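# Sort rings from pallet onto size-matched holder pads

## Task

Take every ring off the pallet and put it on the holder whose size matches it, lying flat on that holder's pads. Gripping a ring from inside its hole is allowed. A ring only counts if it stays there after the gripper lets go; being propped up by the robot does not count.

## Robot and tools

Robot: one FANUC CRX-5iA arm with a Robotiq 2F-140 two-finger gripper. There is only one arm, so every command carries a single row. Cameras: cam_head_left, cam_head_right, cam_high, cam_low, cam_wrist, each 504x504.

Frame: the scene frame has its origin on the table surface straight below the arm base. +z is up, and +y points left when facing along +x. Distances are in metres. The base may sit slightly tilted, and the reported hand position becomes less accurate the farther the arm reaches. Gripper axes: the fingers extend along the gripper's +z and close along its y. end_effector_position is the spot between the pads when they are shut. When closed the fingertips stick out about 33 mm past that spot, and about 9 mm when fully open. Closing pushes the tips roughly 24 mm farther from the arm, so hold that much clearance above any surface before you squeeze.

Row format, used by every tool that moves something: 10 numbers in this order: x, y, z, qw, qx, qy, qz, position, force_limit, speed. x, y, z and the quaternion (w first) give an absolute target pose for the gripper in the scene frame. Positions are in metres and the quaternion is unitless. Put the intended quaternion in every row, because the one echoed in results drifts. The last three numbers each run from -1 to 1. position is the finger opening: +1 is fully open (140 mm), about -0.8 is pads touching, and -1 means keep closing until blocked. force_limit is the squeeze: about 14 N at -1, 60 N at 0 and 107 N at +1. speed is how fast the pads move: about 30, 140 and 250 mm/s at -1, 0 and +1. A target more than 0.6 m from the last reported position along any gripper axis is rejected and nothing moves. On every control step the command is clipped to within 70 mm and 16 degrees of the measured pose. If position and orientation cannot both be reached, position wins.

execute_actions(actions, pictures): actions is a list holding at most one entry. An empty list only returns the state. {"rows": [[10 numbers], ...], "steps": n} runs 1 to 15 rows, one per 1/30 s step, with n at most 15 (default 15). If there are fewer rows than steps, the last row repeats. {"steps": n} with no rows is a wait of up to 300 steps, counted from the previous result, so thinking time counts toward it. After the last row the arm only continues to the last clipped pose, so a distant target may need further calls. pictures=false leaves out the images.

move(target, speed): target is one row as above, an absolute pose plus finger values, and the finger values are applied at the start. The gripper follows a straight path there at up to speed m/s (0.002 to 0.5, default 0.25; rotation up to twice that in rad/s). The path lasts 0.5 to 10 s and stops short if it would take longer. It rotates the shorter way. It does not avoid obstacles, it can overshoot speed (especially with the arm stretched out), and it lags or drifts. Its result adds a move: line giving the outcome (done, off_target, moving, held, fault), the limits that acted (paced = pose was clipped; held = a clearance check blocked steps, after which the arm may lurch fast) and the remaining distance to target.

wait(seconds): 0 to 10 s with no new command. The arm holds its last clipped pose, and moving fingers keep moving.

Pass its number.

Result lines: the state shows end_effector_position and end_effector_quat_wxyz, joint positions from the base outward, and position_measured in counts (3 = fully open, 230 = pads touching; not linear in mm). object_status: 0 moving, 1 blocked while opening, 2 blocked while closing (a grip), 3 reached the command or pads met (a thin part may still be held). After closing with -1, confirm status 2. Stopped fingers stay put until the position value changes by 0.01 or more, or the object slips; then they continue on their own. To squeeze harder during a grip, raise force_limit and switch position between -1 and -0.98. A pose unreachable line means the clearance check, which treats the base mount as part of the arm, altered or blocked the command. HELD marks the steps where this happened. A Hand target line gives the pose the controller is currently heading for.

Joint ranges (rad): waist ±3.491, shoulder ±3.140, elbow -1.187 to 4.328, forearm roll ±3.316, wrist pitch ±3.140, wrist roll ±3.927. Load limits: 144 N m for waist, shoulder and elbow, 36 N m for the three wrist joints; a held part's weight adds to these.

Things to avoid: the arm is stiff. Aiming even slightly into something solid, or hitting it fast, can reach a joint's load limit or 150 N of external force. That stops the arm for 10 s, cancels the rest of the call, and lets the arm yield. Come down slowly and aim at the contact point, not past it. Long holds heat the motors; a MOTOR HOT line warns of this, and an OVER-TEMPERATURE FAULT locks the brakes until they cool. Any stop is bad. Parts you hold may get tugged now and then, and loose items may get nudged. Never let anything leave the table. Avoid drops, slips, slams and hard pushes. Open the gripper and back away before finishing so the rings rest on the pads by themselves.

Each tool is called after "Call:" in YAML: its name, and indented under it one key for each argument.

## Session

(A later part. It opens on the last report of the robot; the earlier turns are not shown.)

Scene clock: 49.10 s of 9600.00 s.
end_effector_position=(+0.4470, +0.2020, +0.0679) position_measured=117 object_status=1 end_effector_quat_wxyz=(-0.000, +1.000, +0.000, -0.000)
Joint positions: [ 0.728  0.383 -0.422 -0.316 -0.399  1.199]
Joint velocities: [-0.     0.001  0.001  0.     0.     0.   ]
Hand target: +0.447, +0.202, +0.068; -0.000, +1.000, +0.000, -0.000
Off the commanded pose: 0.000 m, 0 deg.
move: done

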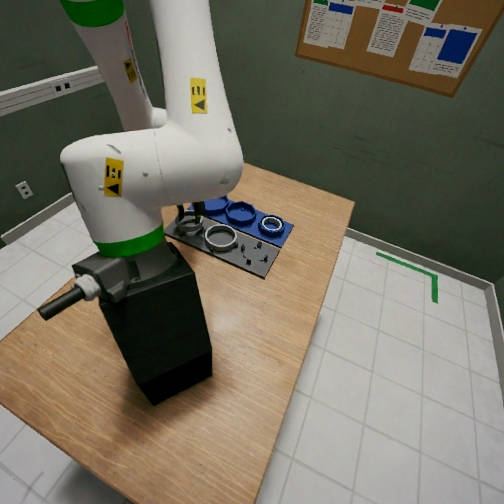

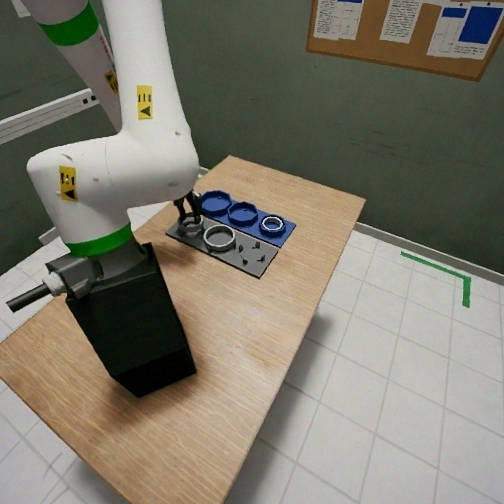

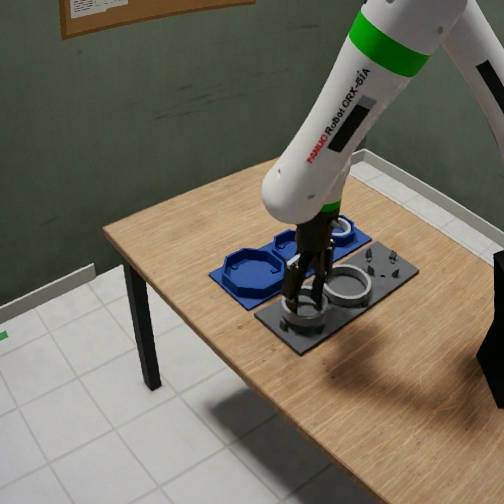

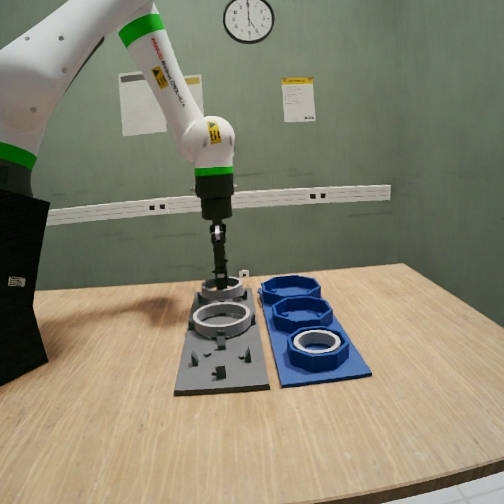

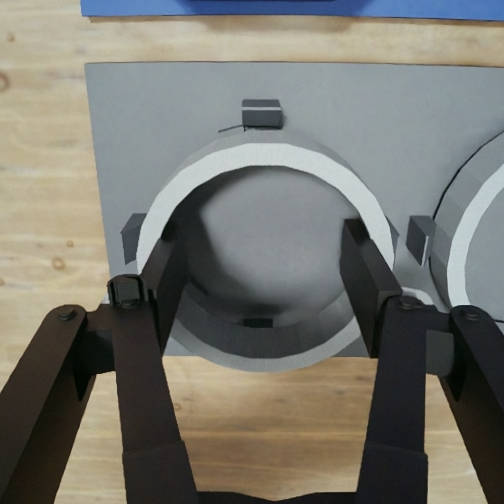

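Call:
execute_actions:
  actions: []

Call:
move:
  target: [0.447,0.2045,0.056,0,1,0,0,1,0.3,-0.7]
  speed: 0.02

Scene clock: 55.57 s of 9600.00 s.
end_effector_position=(+0.4470, +0.2020, +0.0679) position_measured=117 object_status=1 end_effector_quat_wxyz=(-0.000, +1.000, +0.000, -0.000)
Joint positions: [ 0.728  0.383 -0.422 -0.316 -0.399  1.199]
Joint velocities: [-0.001  0.001  0.001 -0.001 -0.     0.   ]
Hand target: +0.447, +0.202, +0.068; -0.000, +1.000, +0.000, -0.000
Off the commanded pose: 0.000 m, 0 deg.
Steps of this call (steps 1 to 90: nothing new was sent; then 3.47 s passed at rest). Readings (end_effector_position | what the end effector reports):
1: (+0.4470, +0.2020, +0.0679) | position_measured=117 object_status=1
2: (+0.4470, +0.2020, +0.0679) | position_measured=117 object_status=1
4: (+0.4470, +0.2020, +0.0679) | position_measured=117 object_status=1
8: (+0.4470, +0.2020, +0.0679) | position_measured=117 object_status=1
90: the state above

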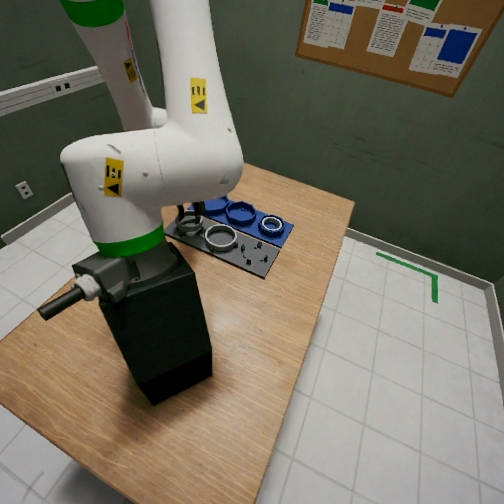

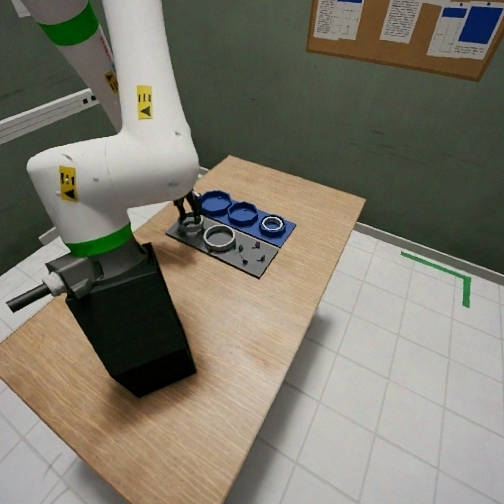

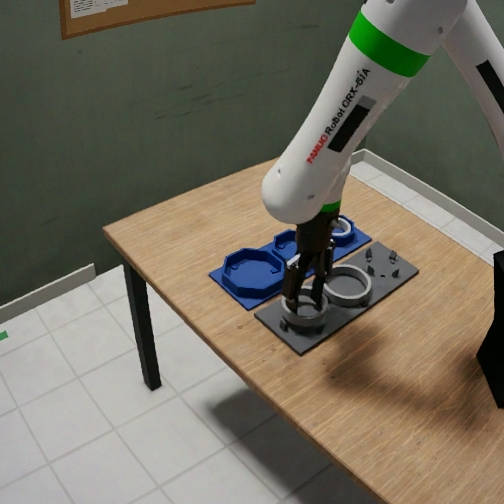

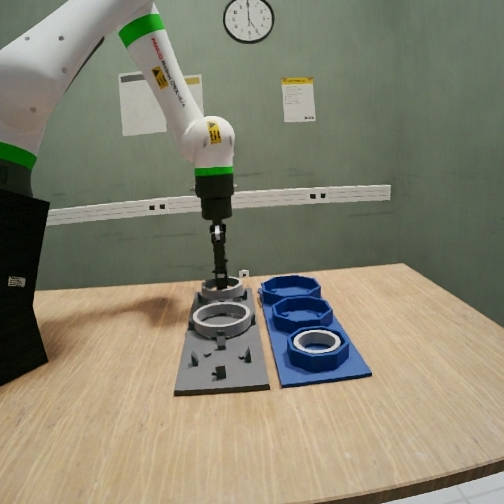

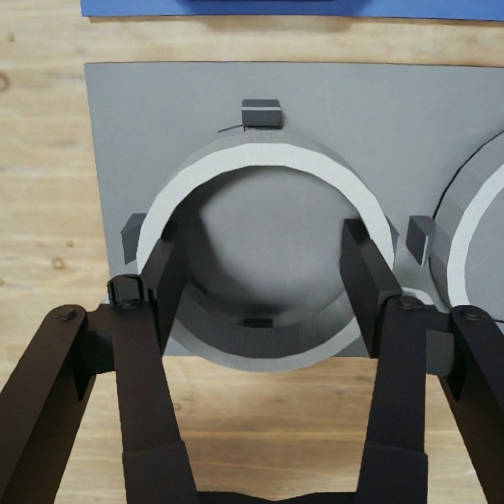

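Scene clock: 56.40 s of 9600.00 s.
end_effector_position=(+0.4470, +0.2045, +0.0560) position_measured=117 object_status=1 end_effector_quat_wxyz=(-0.000, +1.000, +0.000, -0.000)
Joint positions: [ 0.736  0.414 -0.409 -0.323 -0.381  1.201]
Joint velocities: [ 0. -0. -0. -0.  0.  0.]
Hand target: +0.447, +0.205, +0.056; -0.000, +1.000, +0.000, -0.000
Off the commanded pose: 0.000 m, 0 deg.
move: done

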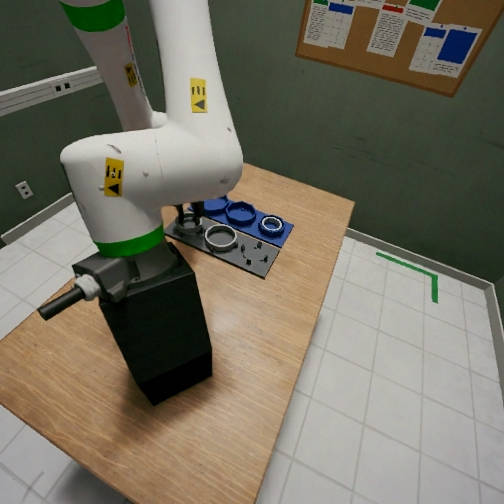

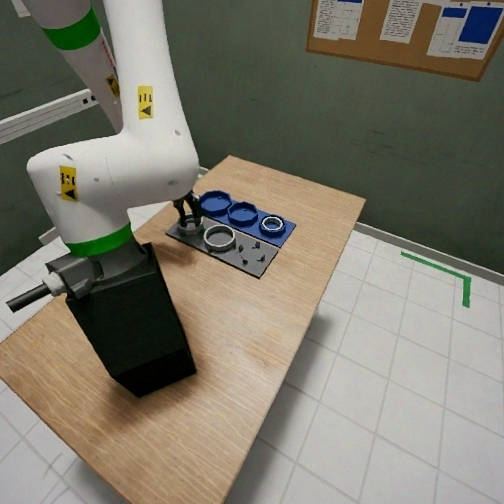

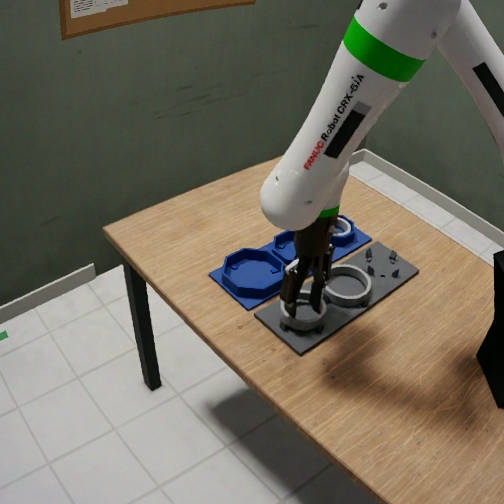

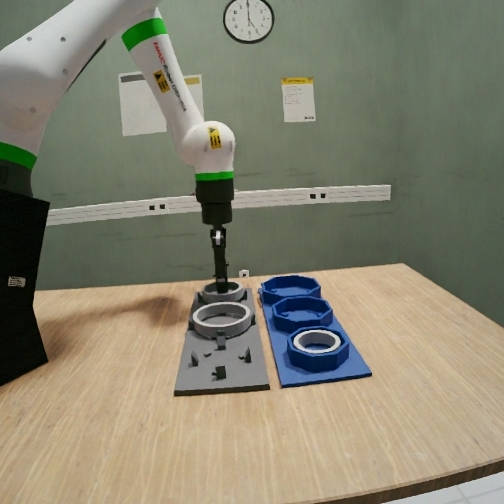

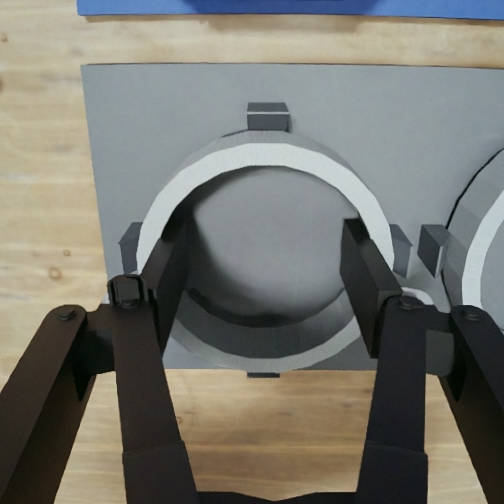

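Call:
move:
  target: [0.447,0.2045,0.049,0,1,0,0,1,0.3,-0.7]
  speed: 0.015

Call:
move:
  target: [0.447,0.2045,0.049,0,1,0,0,-0.15,0.3,-0.5]

Call:
move:
  target: [0.447,0.2045,0.1,0,1,0,0,-0.15,0.3,-0.5]
  speed: 0.15

Call:
move:
  target: [0.624,-0.098,0.095,0,1,0,0,-0.6,0.3,0]

Scene clock: 61.70 s of 9600.00 s.
end_effector_position=(+0.4471, +0.2046, +0.0491) position_measured=116 object_status=1 end_effector_quat_wxyz=(-0.000, +1.000, +0.000, +0.000)
Joint positions: [ 0.737  0.432 -0.402 -0.33  -0.37   1.208]
Joint velocities: [ 0.001  0.004 -0.    -0.001  0.002  0.001]
Hand target: +0.447, +0.204, +0.049; -0.000, +1.000, +0.000, -0.000
Off the commanded pose: 0.000 m, 0 deg.
After step 90, 1.60 s passed at rest.
move: done

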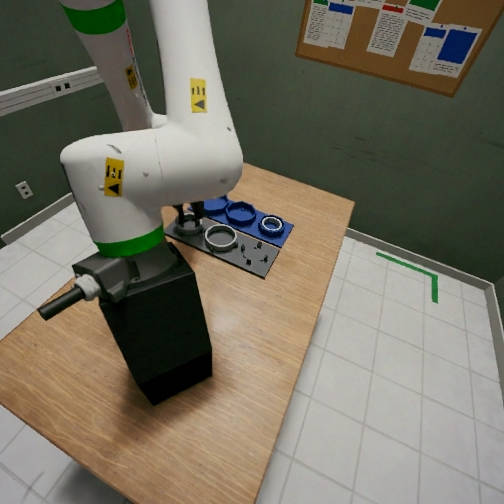

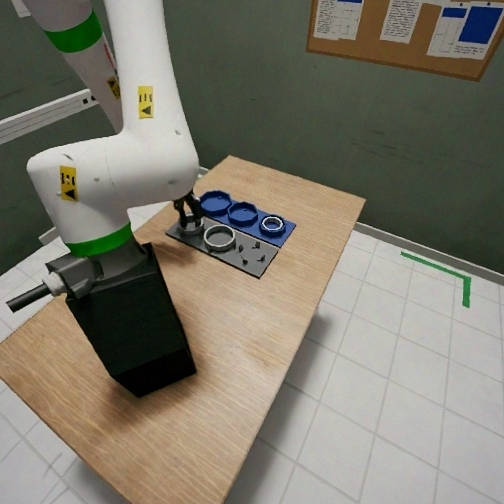

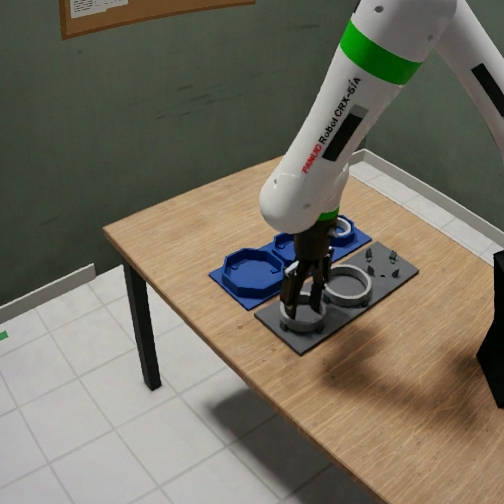

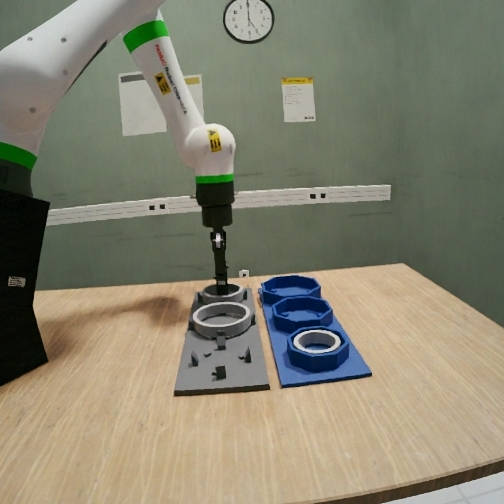

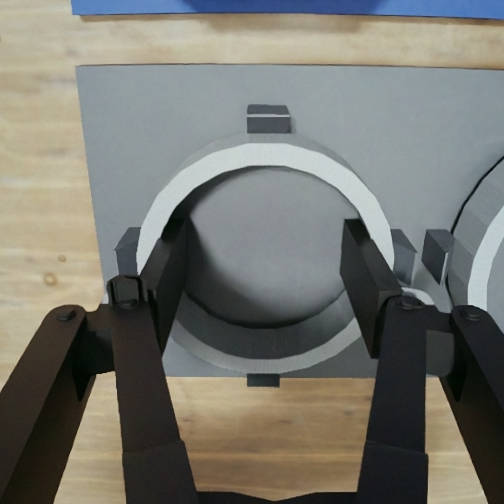

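Scene clock: 62.40 s of 9600.00 s.
end_effector_position=(+0.4469, +0.2045, +0.0490) position_measured=148 object_status=3 end_effector_quat_wxyz=(+0.000, +1.000, -0.000, -0.000)
Joint positions: [ 0.737  0.432 -0.402 -0.33  -0.37   1.208]
Joint velocities: [ 0.    -0.001  0.001  0.001 -0.001  0.   ]
Hand target: +0.447, +0.205, +0.049; -0.000, +1.000, +0.000, -0.000
Off the commanded pose: 0.000 m, 0 deg.
move: done

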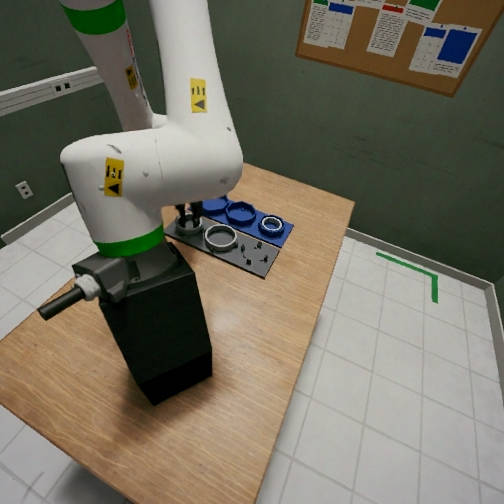

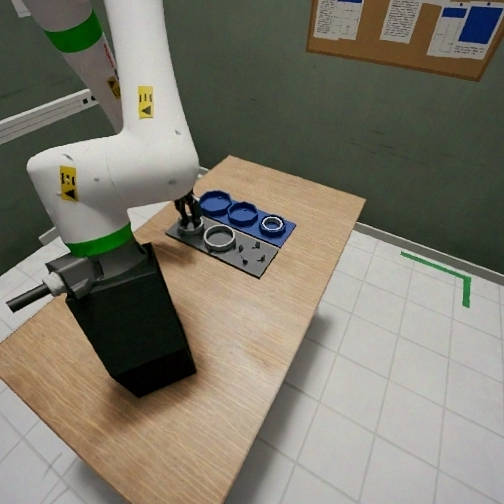

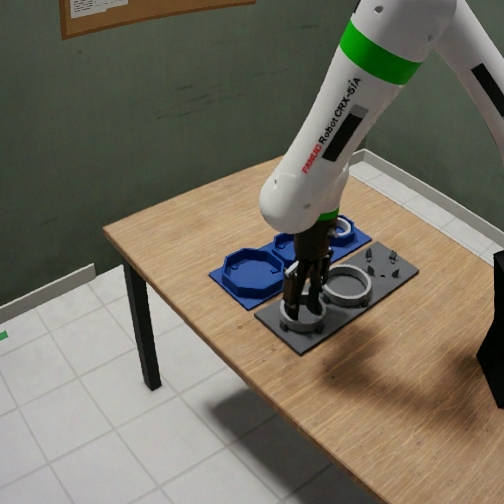

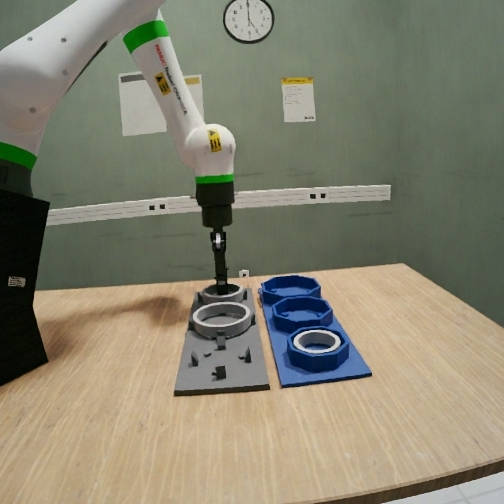

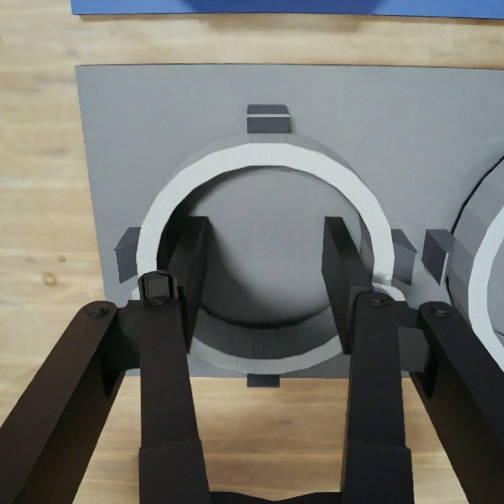

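Scene clock: 63.17 s of 9600.00 s.
end_effector_position=(+0.4470, +0.2044, +0.1001) position_measured=148 object_status=3 end_effector_quat_wxyz=(+0.000, +1.000, -0.000, +0.000)
Joint positions: [ 0.727  0.3   -0.449 -0.28  -0.453  1.16 ]
Joint velocities: [-0.001 -0.001  0.     0.     0.    -0.001]
Hand target: +0.447, +0.205, +0.100; +0.000, +1.000, -0.000, +0.000
Off the commanded pose: 0.000 m, 0 deg.
move: done

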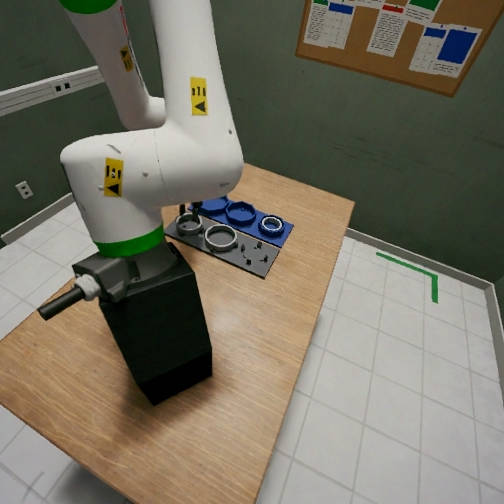

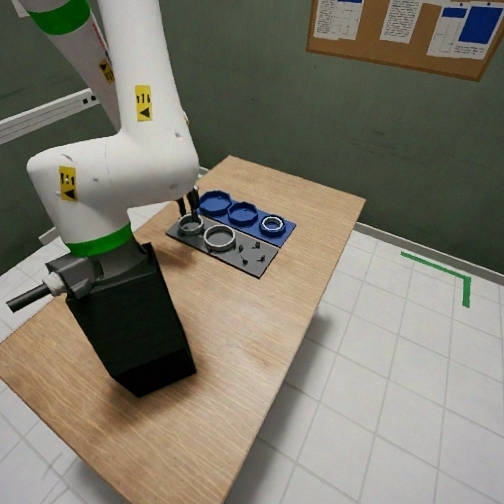

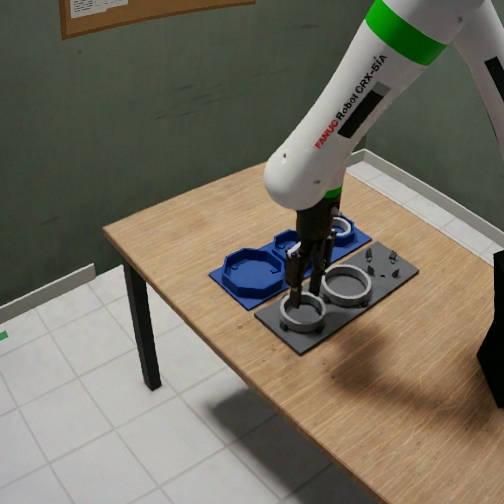

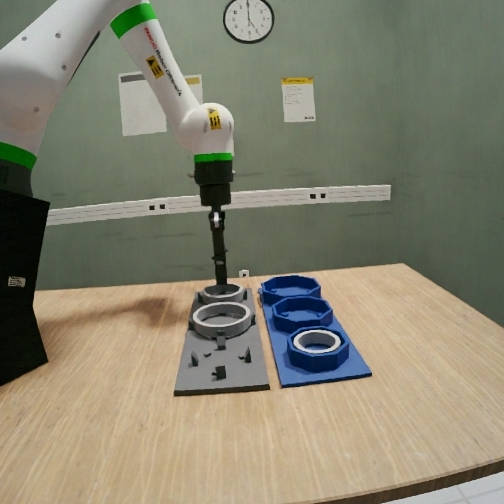

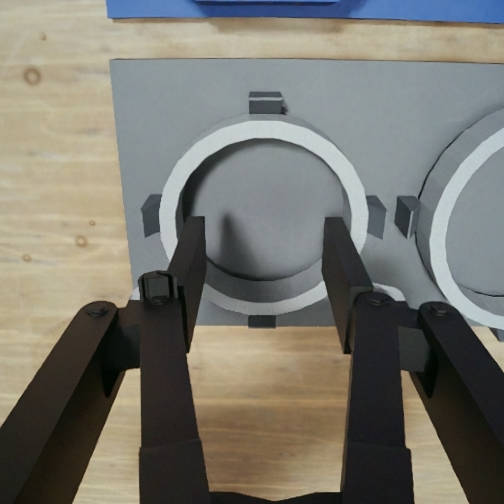

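Scene clock: 65.00 s of 9600.00 s.
end_effector_position=(+0.6231, -0.1004, +0.0956) position_measured=205 object_status=3 end_effector_quat_wxyz=(+0.002, +1.000, +0.000, -0.000)
Joint positions: [ 0.034  0.736  0.134 -0.472 -0.804  1.928]
Joint velocities: [-0.001  0.002  0.001 -0.002  0.001  0.   ]
Hand target: +0.623, -0.100, +0.096; +0.002, +1.000, -0.000, -0.000
Off the commanded pose: 0.003 m, 0 deg.
move: done

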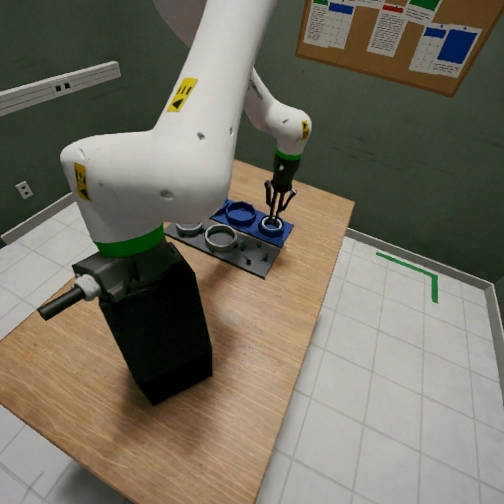

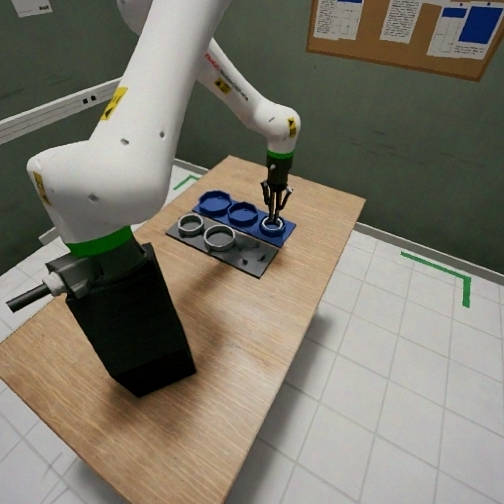

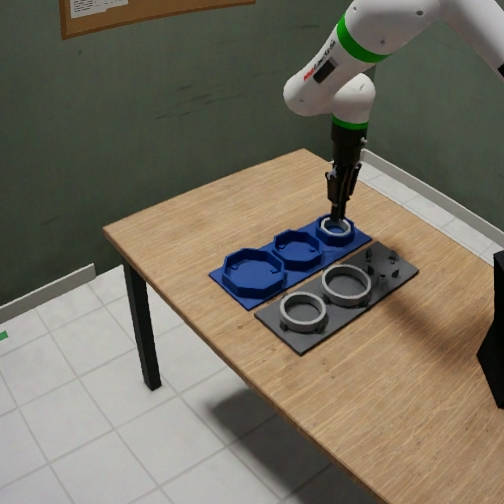

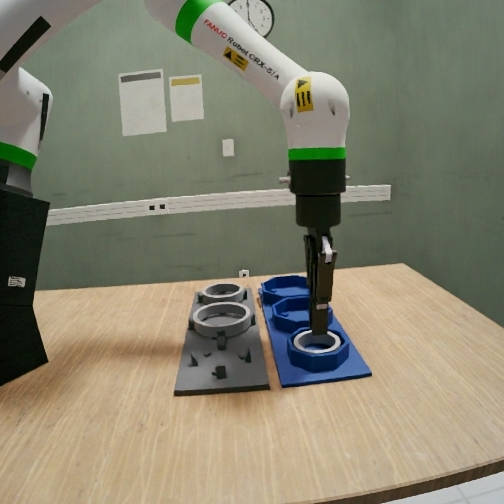

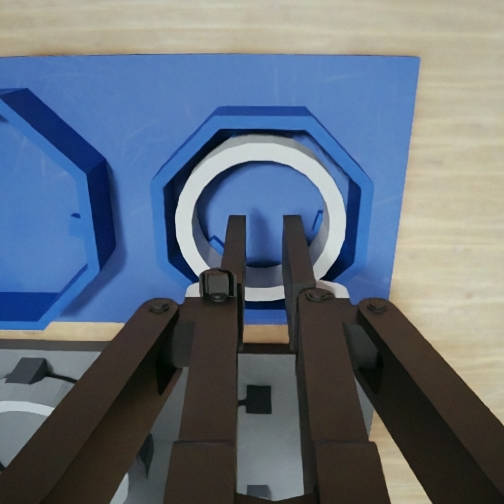

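Call:
move:
  target: [0.6235,-0.0985,0.05,0,1,0,0,-0.6,0.3,0]
  speed: 0.06

Call:
move:
  target: [0.6235,-0.0985,0.05,0,1,0,0,1,0.3,-0.7]

Call:
move:
  target: [0.6235,-0.0985,0.105,0,1,0,0,1,0.3,-0.7]
  speed: 0.1

Call:
move:
  target: [0.445,-0.096,0.1,0,1,0,0,1,0.3,-0.7]
  speed: 0.2

Call:
move:
  target: [0.445,-0.096,0.07,0,1,0,0,1,0.3,-0.7]
  speed: 0.05

Call:
zoom_image:
  camera: "cam_low"
  region: [165,300,285,400]

Scene clock: 71.10 s of 9600.00 s.
end_effector_position=(+0.6236, -0.0985, +0.0500) position_measured=205 object_status=3 end_effector_quat_wxyz=(-0.000, +1.000, +0.000, +0.000)
Joint positions: [ 0.058  0.818  0.166 -0.498 -0.751  1.94 ]
Joint velocities: [ 0.001  0.001  0.    -0.001 -0.001 -0.   ]
Hand target: +0.624, -0.098, +0.050; -0.000, +1.000, +0.000, +0.000
Off the commanded pose: 0.000 m, 0 deg.
After step 90, 2.07 s passed at rest.
move: done

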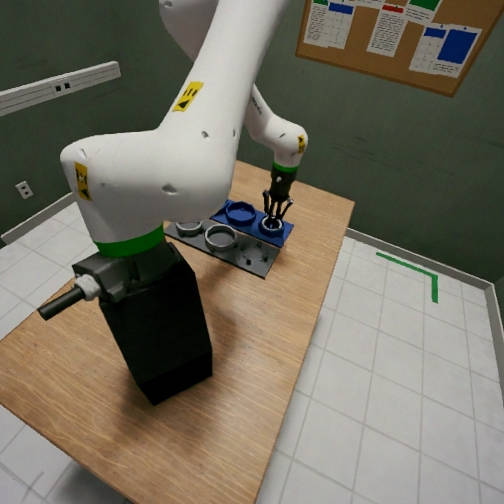

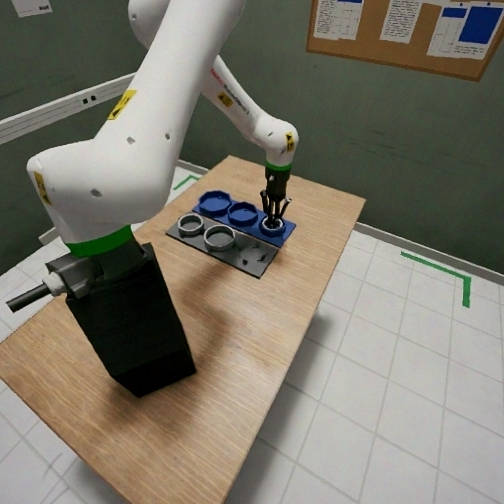

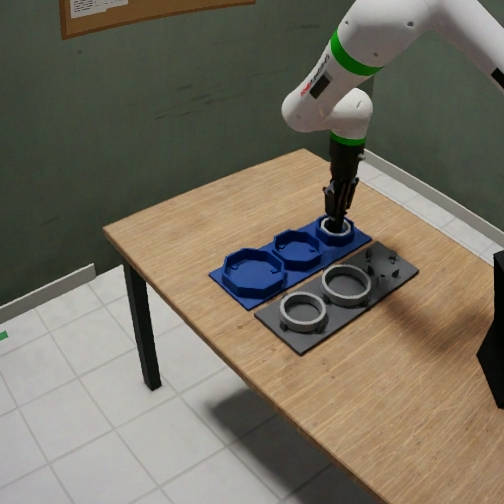

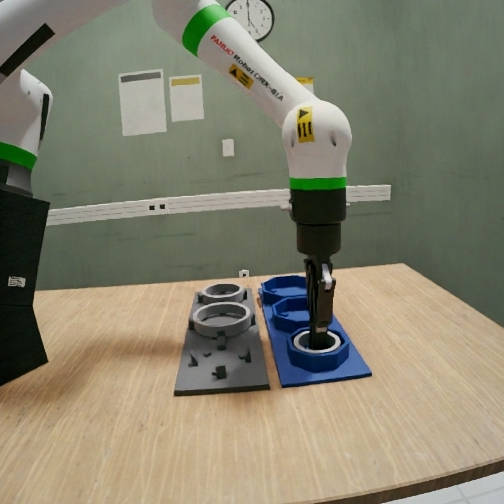

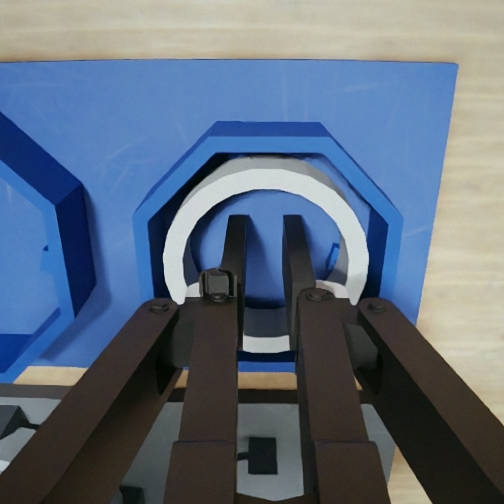

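Scene clock: 71.87 s of 9600.00 s.
end_effector_position=(+0.6234, -0.0985, +0.0499) position_measured=149 object_status=1 end_effector_quat_wxyz=(-0.000, +1.000, -0.000, -0.000)
Joint positions: [ 0.058  0.818  0.165 -0.498 -0.751  1.94 ]
Joint velocities: [ 0.    -0.001  0.    -0.    -0.     0.001]
Hand target: +0.624, -0.098, +0.050; -0.000, +1.000, +0.000, +0.000
Off the commanded pose: 0.000 m, 0 deg.
move: done

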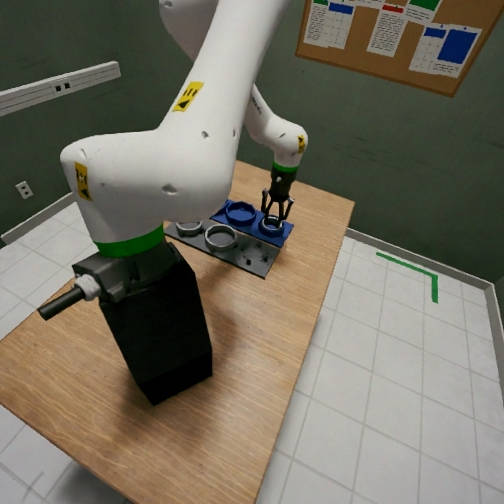

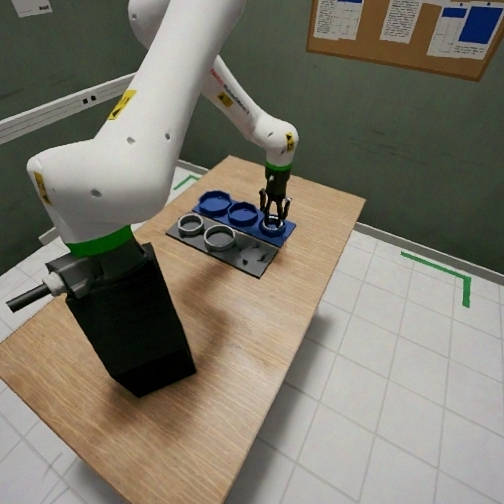

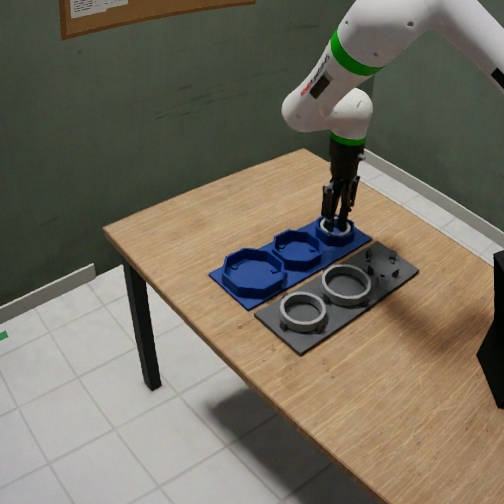

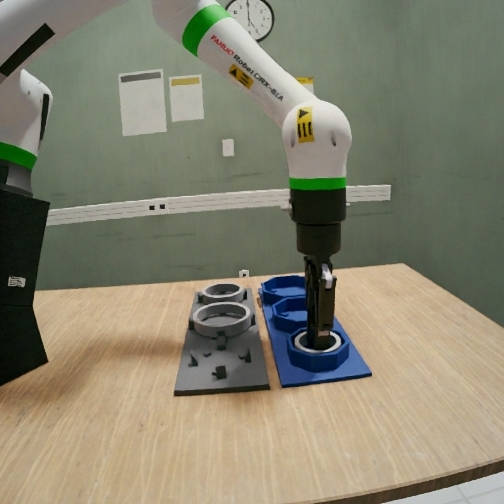

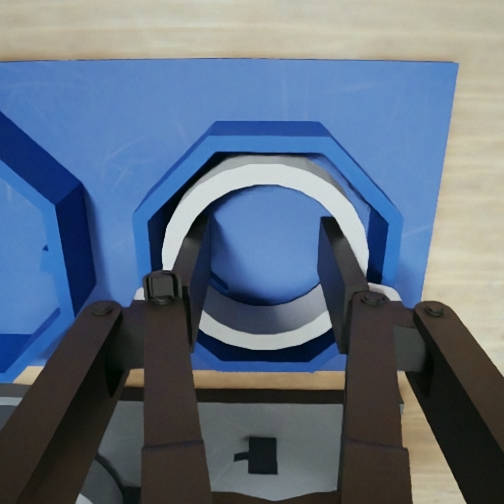

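Scene clock: 72.73 s of 9600.00 s.
end_effector_position=(+0.6234, -0.0985, +0.1050) position_measured=149 object_status=1 end_effector_quat_wxyz=(+0.000, +1.000, -0.000, -0.000)
Joint positions: [ 0.03   0.719  0.129 -0.472 -0.817  1.926]
Joint velocities: [ 0.     0.001 -0.    -0.001 -0.001 -0.001]
Hand target: +0.623, -0.099, +0.105; +0.000, +1.000, -0.000, -0.000
Off the commanded pose: 0.000 m, 0 deg.
move: done

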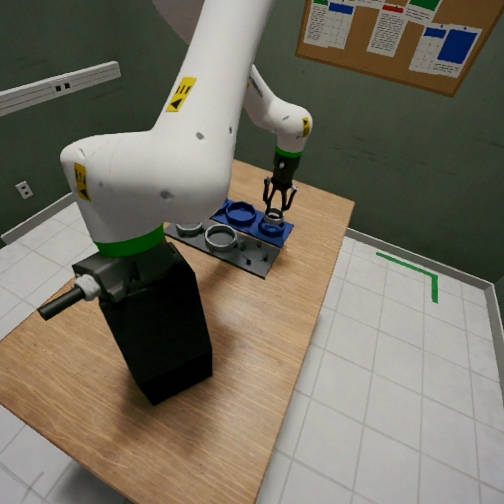

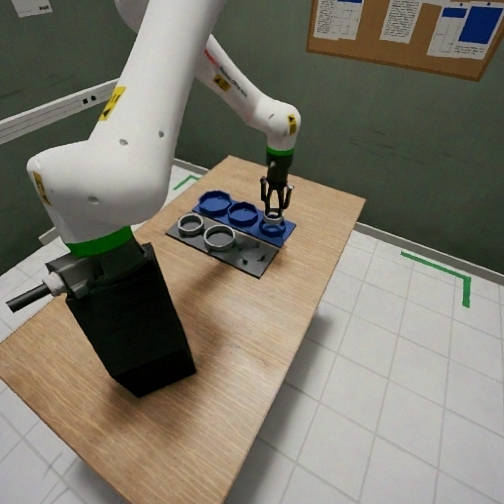

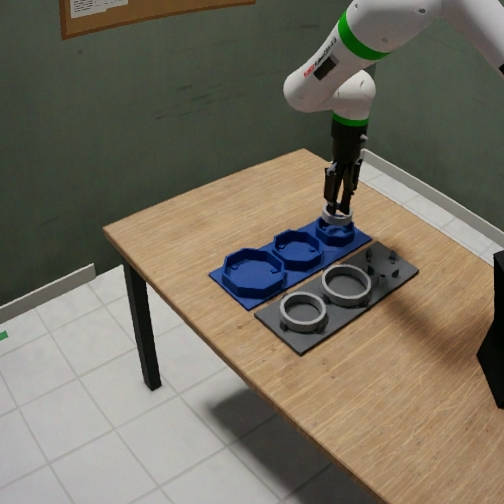

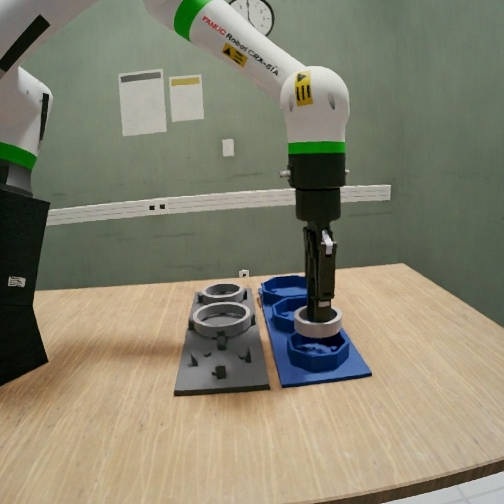

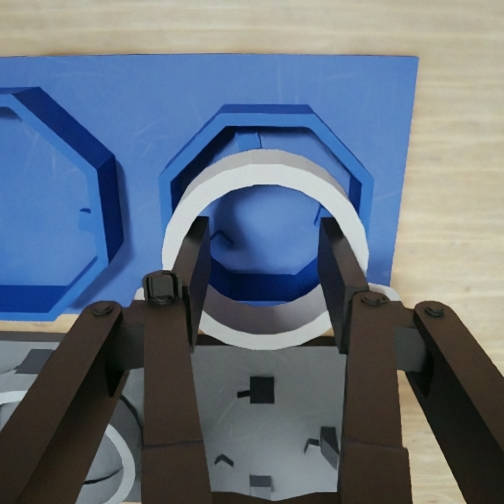

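Scene clock: 74.00 s of 9600.00 s.
end_effector_position=(+0.4451, -0.0957, +0.0996) position_measured=149 object_status=1 end_effector_quat_wxyz=(-0.000, +1.000, +0.000, -0.000)
Joint positions: [ 0.004  0.526 -0.34  -0.648 -0.592  2.179]
Joint velocities: [-0.    -0.001 -0.001 -0.001  0.    -0.   ]
Hand target: +0.445, -0.096, +0.100; -0.000, +1.000, +0.000, -0.000
Off the commanded pose: 0.000 m, 0 deg.
move: done

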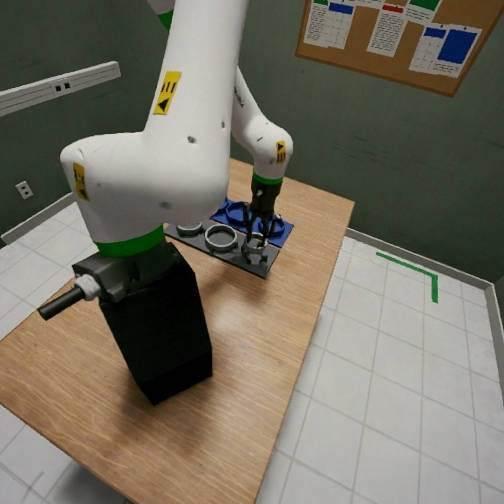

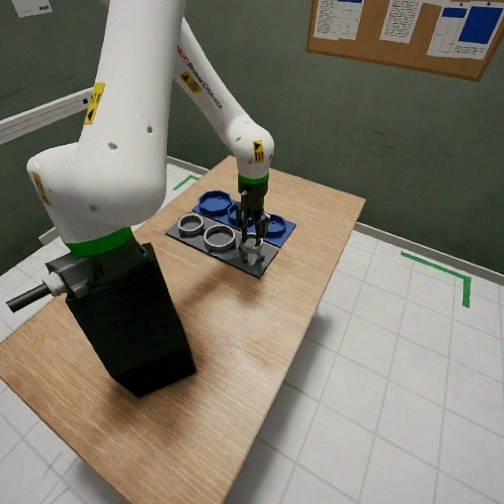

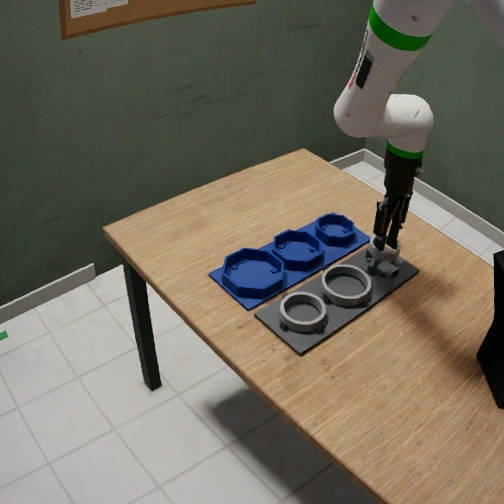

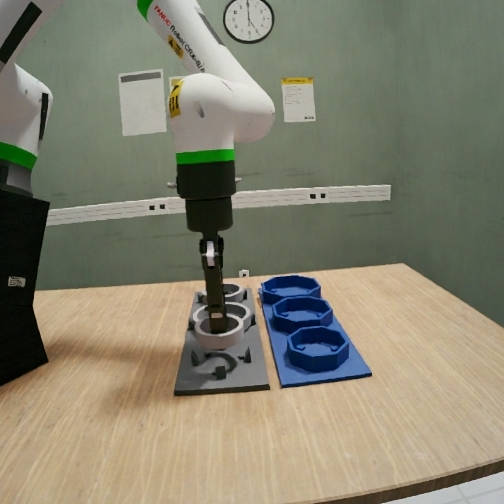

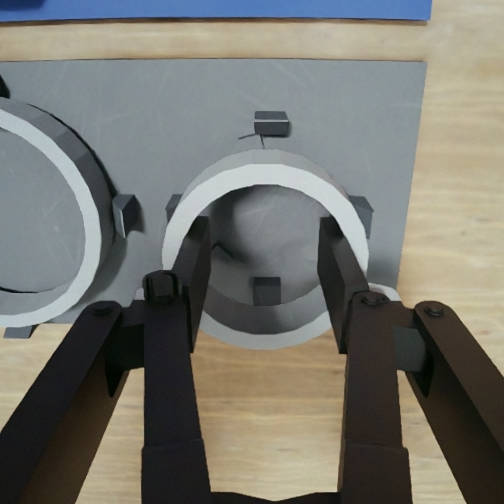

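Scene clock: 74.87 s of 9600.00 s.
end_effector_position=(+0.4450, -0.0960, +0.0699) position_measured=149 object_status=1 end_effector_quat_wxyz=(-0.000, +1.000, +0.000, +0.000)
Joint positions: [ 0.019  0.597 -0.313 -0.691 -0.552  2.216]
Joint velocities: [ 0.     0.001  0.001 -0.001 -0.    -0.   ]
Hand target: +0.445, -0.096, +0.070; -0.000, +1.000, +0.000, -0.000
Off the commanded pose: 0.000 m, 0 deg.
move: done

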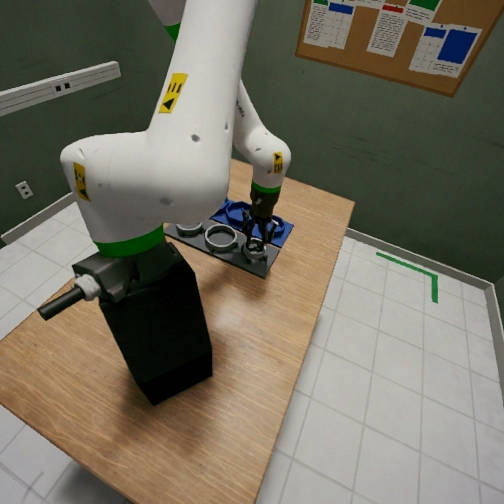

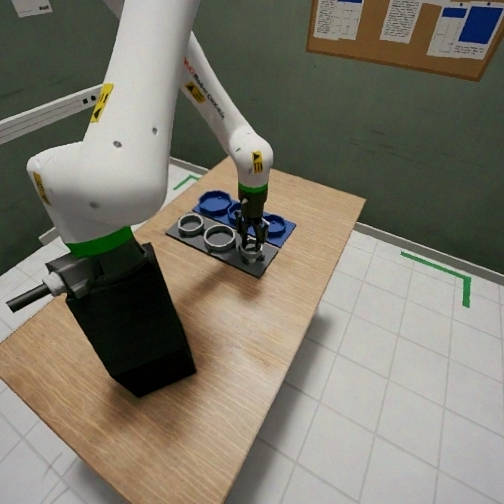

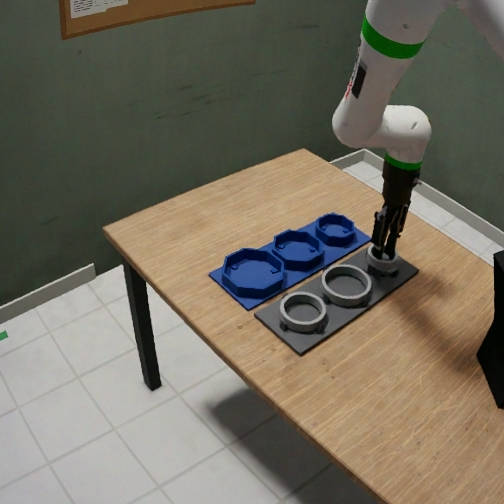

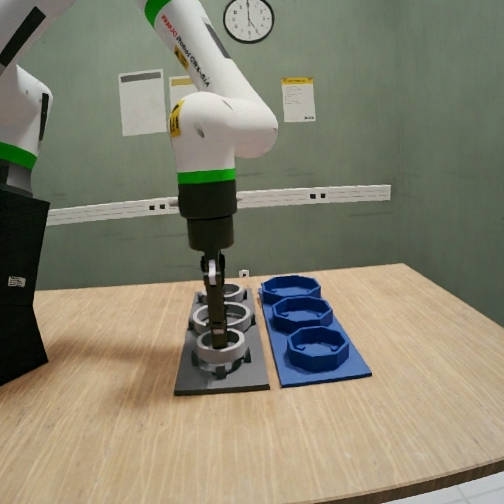

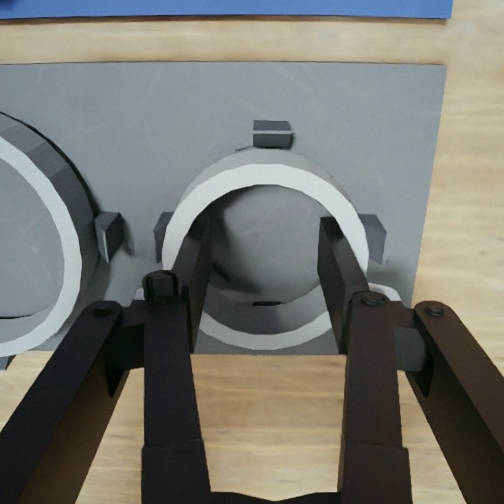

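Region (165, 300, 285, 400) of cam_low's 504x504 image, scaled by 4.200, with more detail than that image has.

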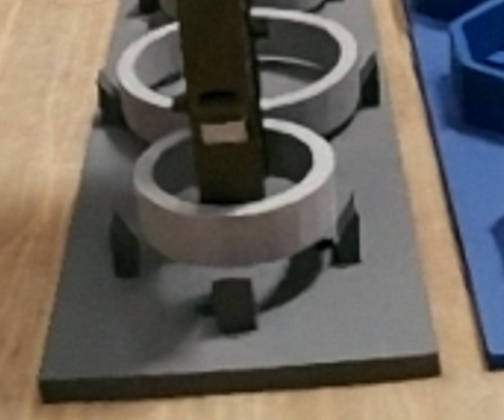

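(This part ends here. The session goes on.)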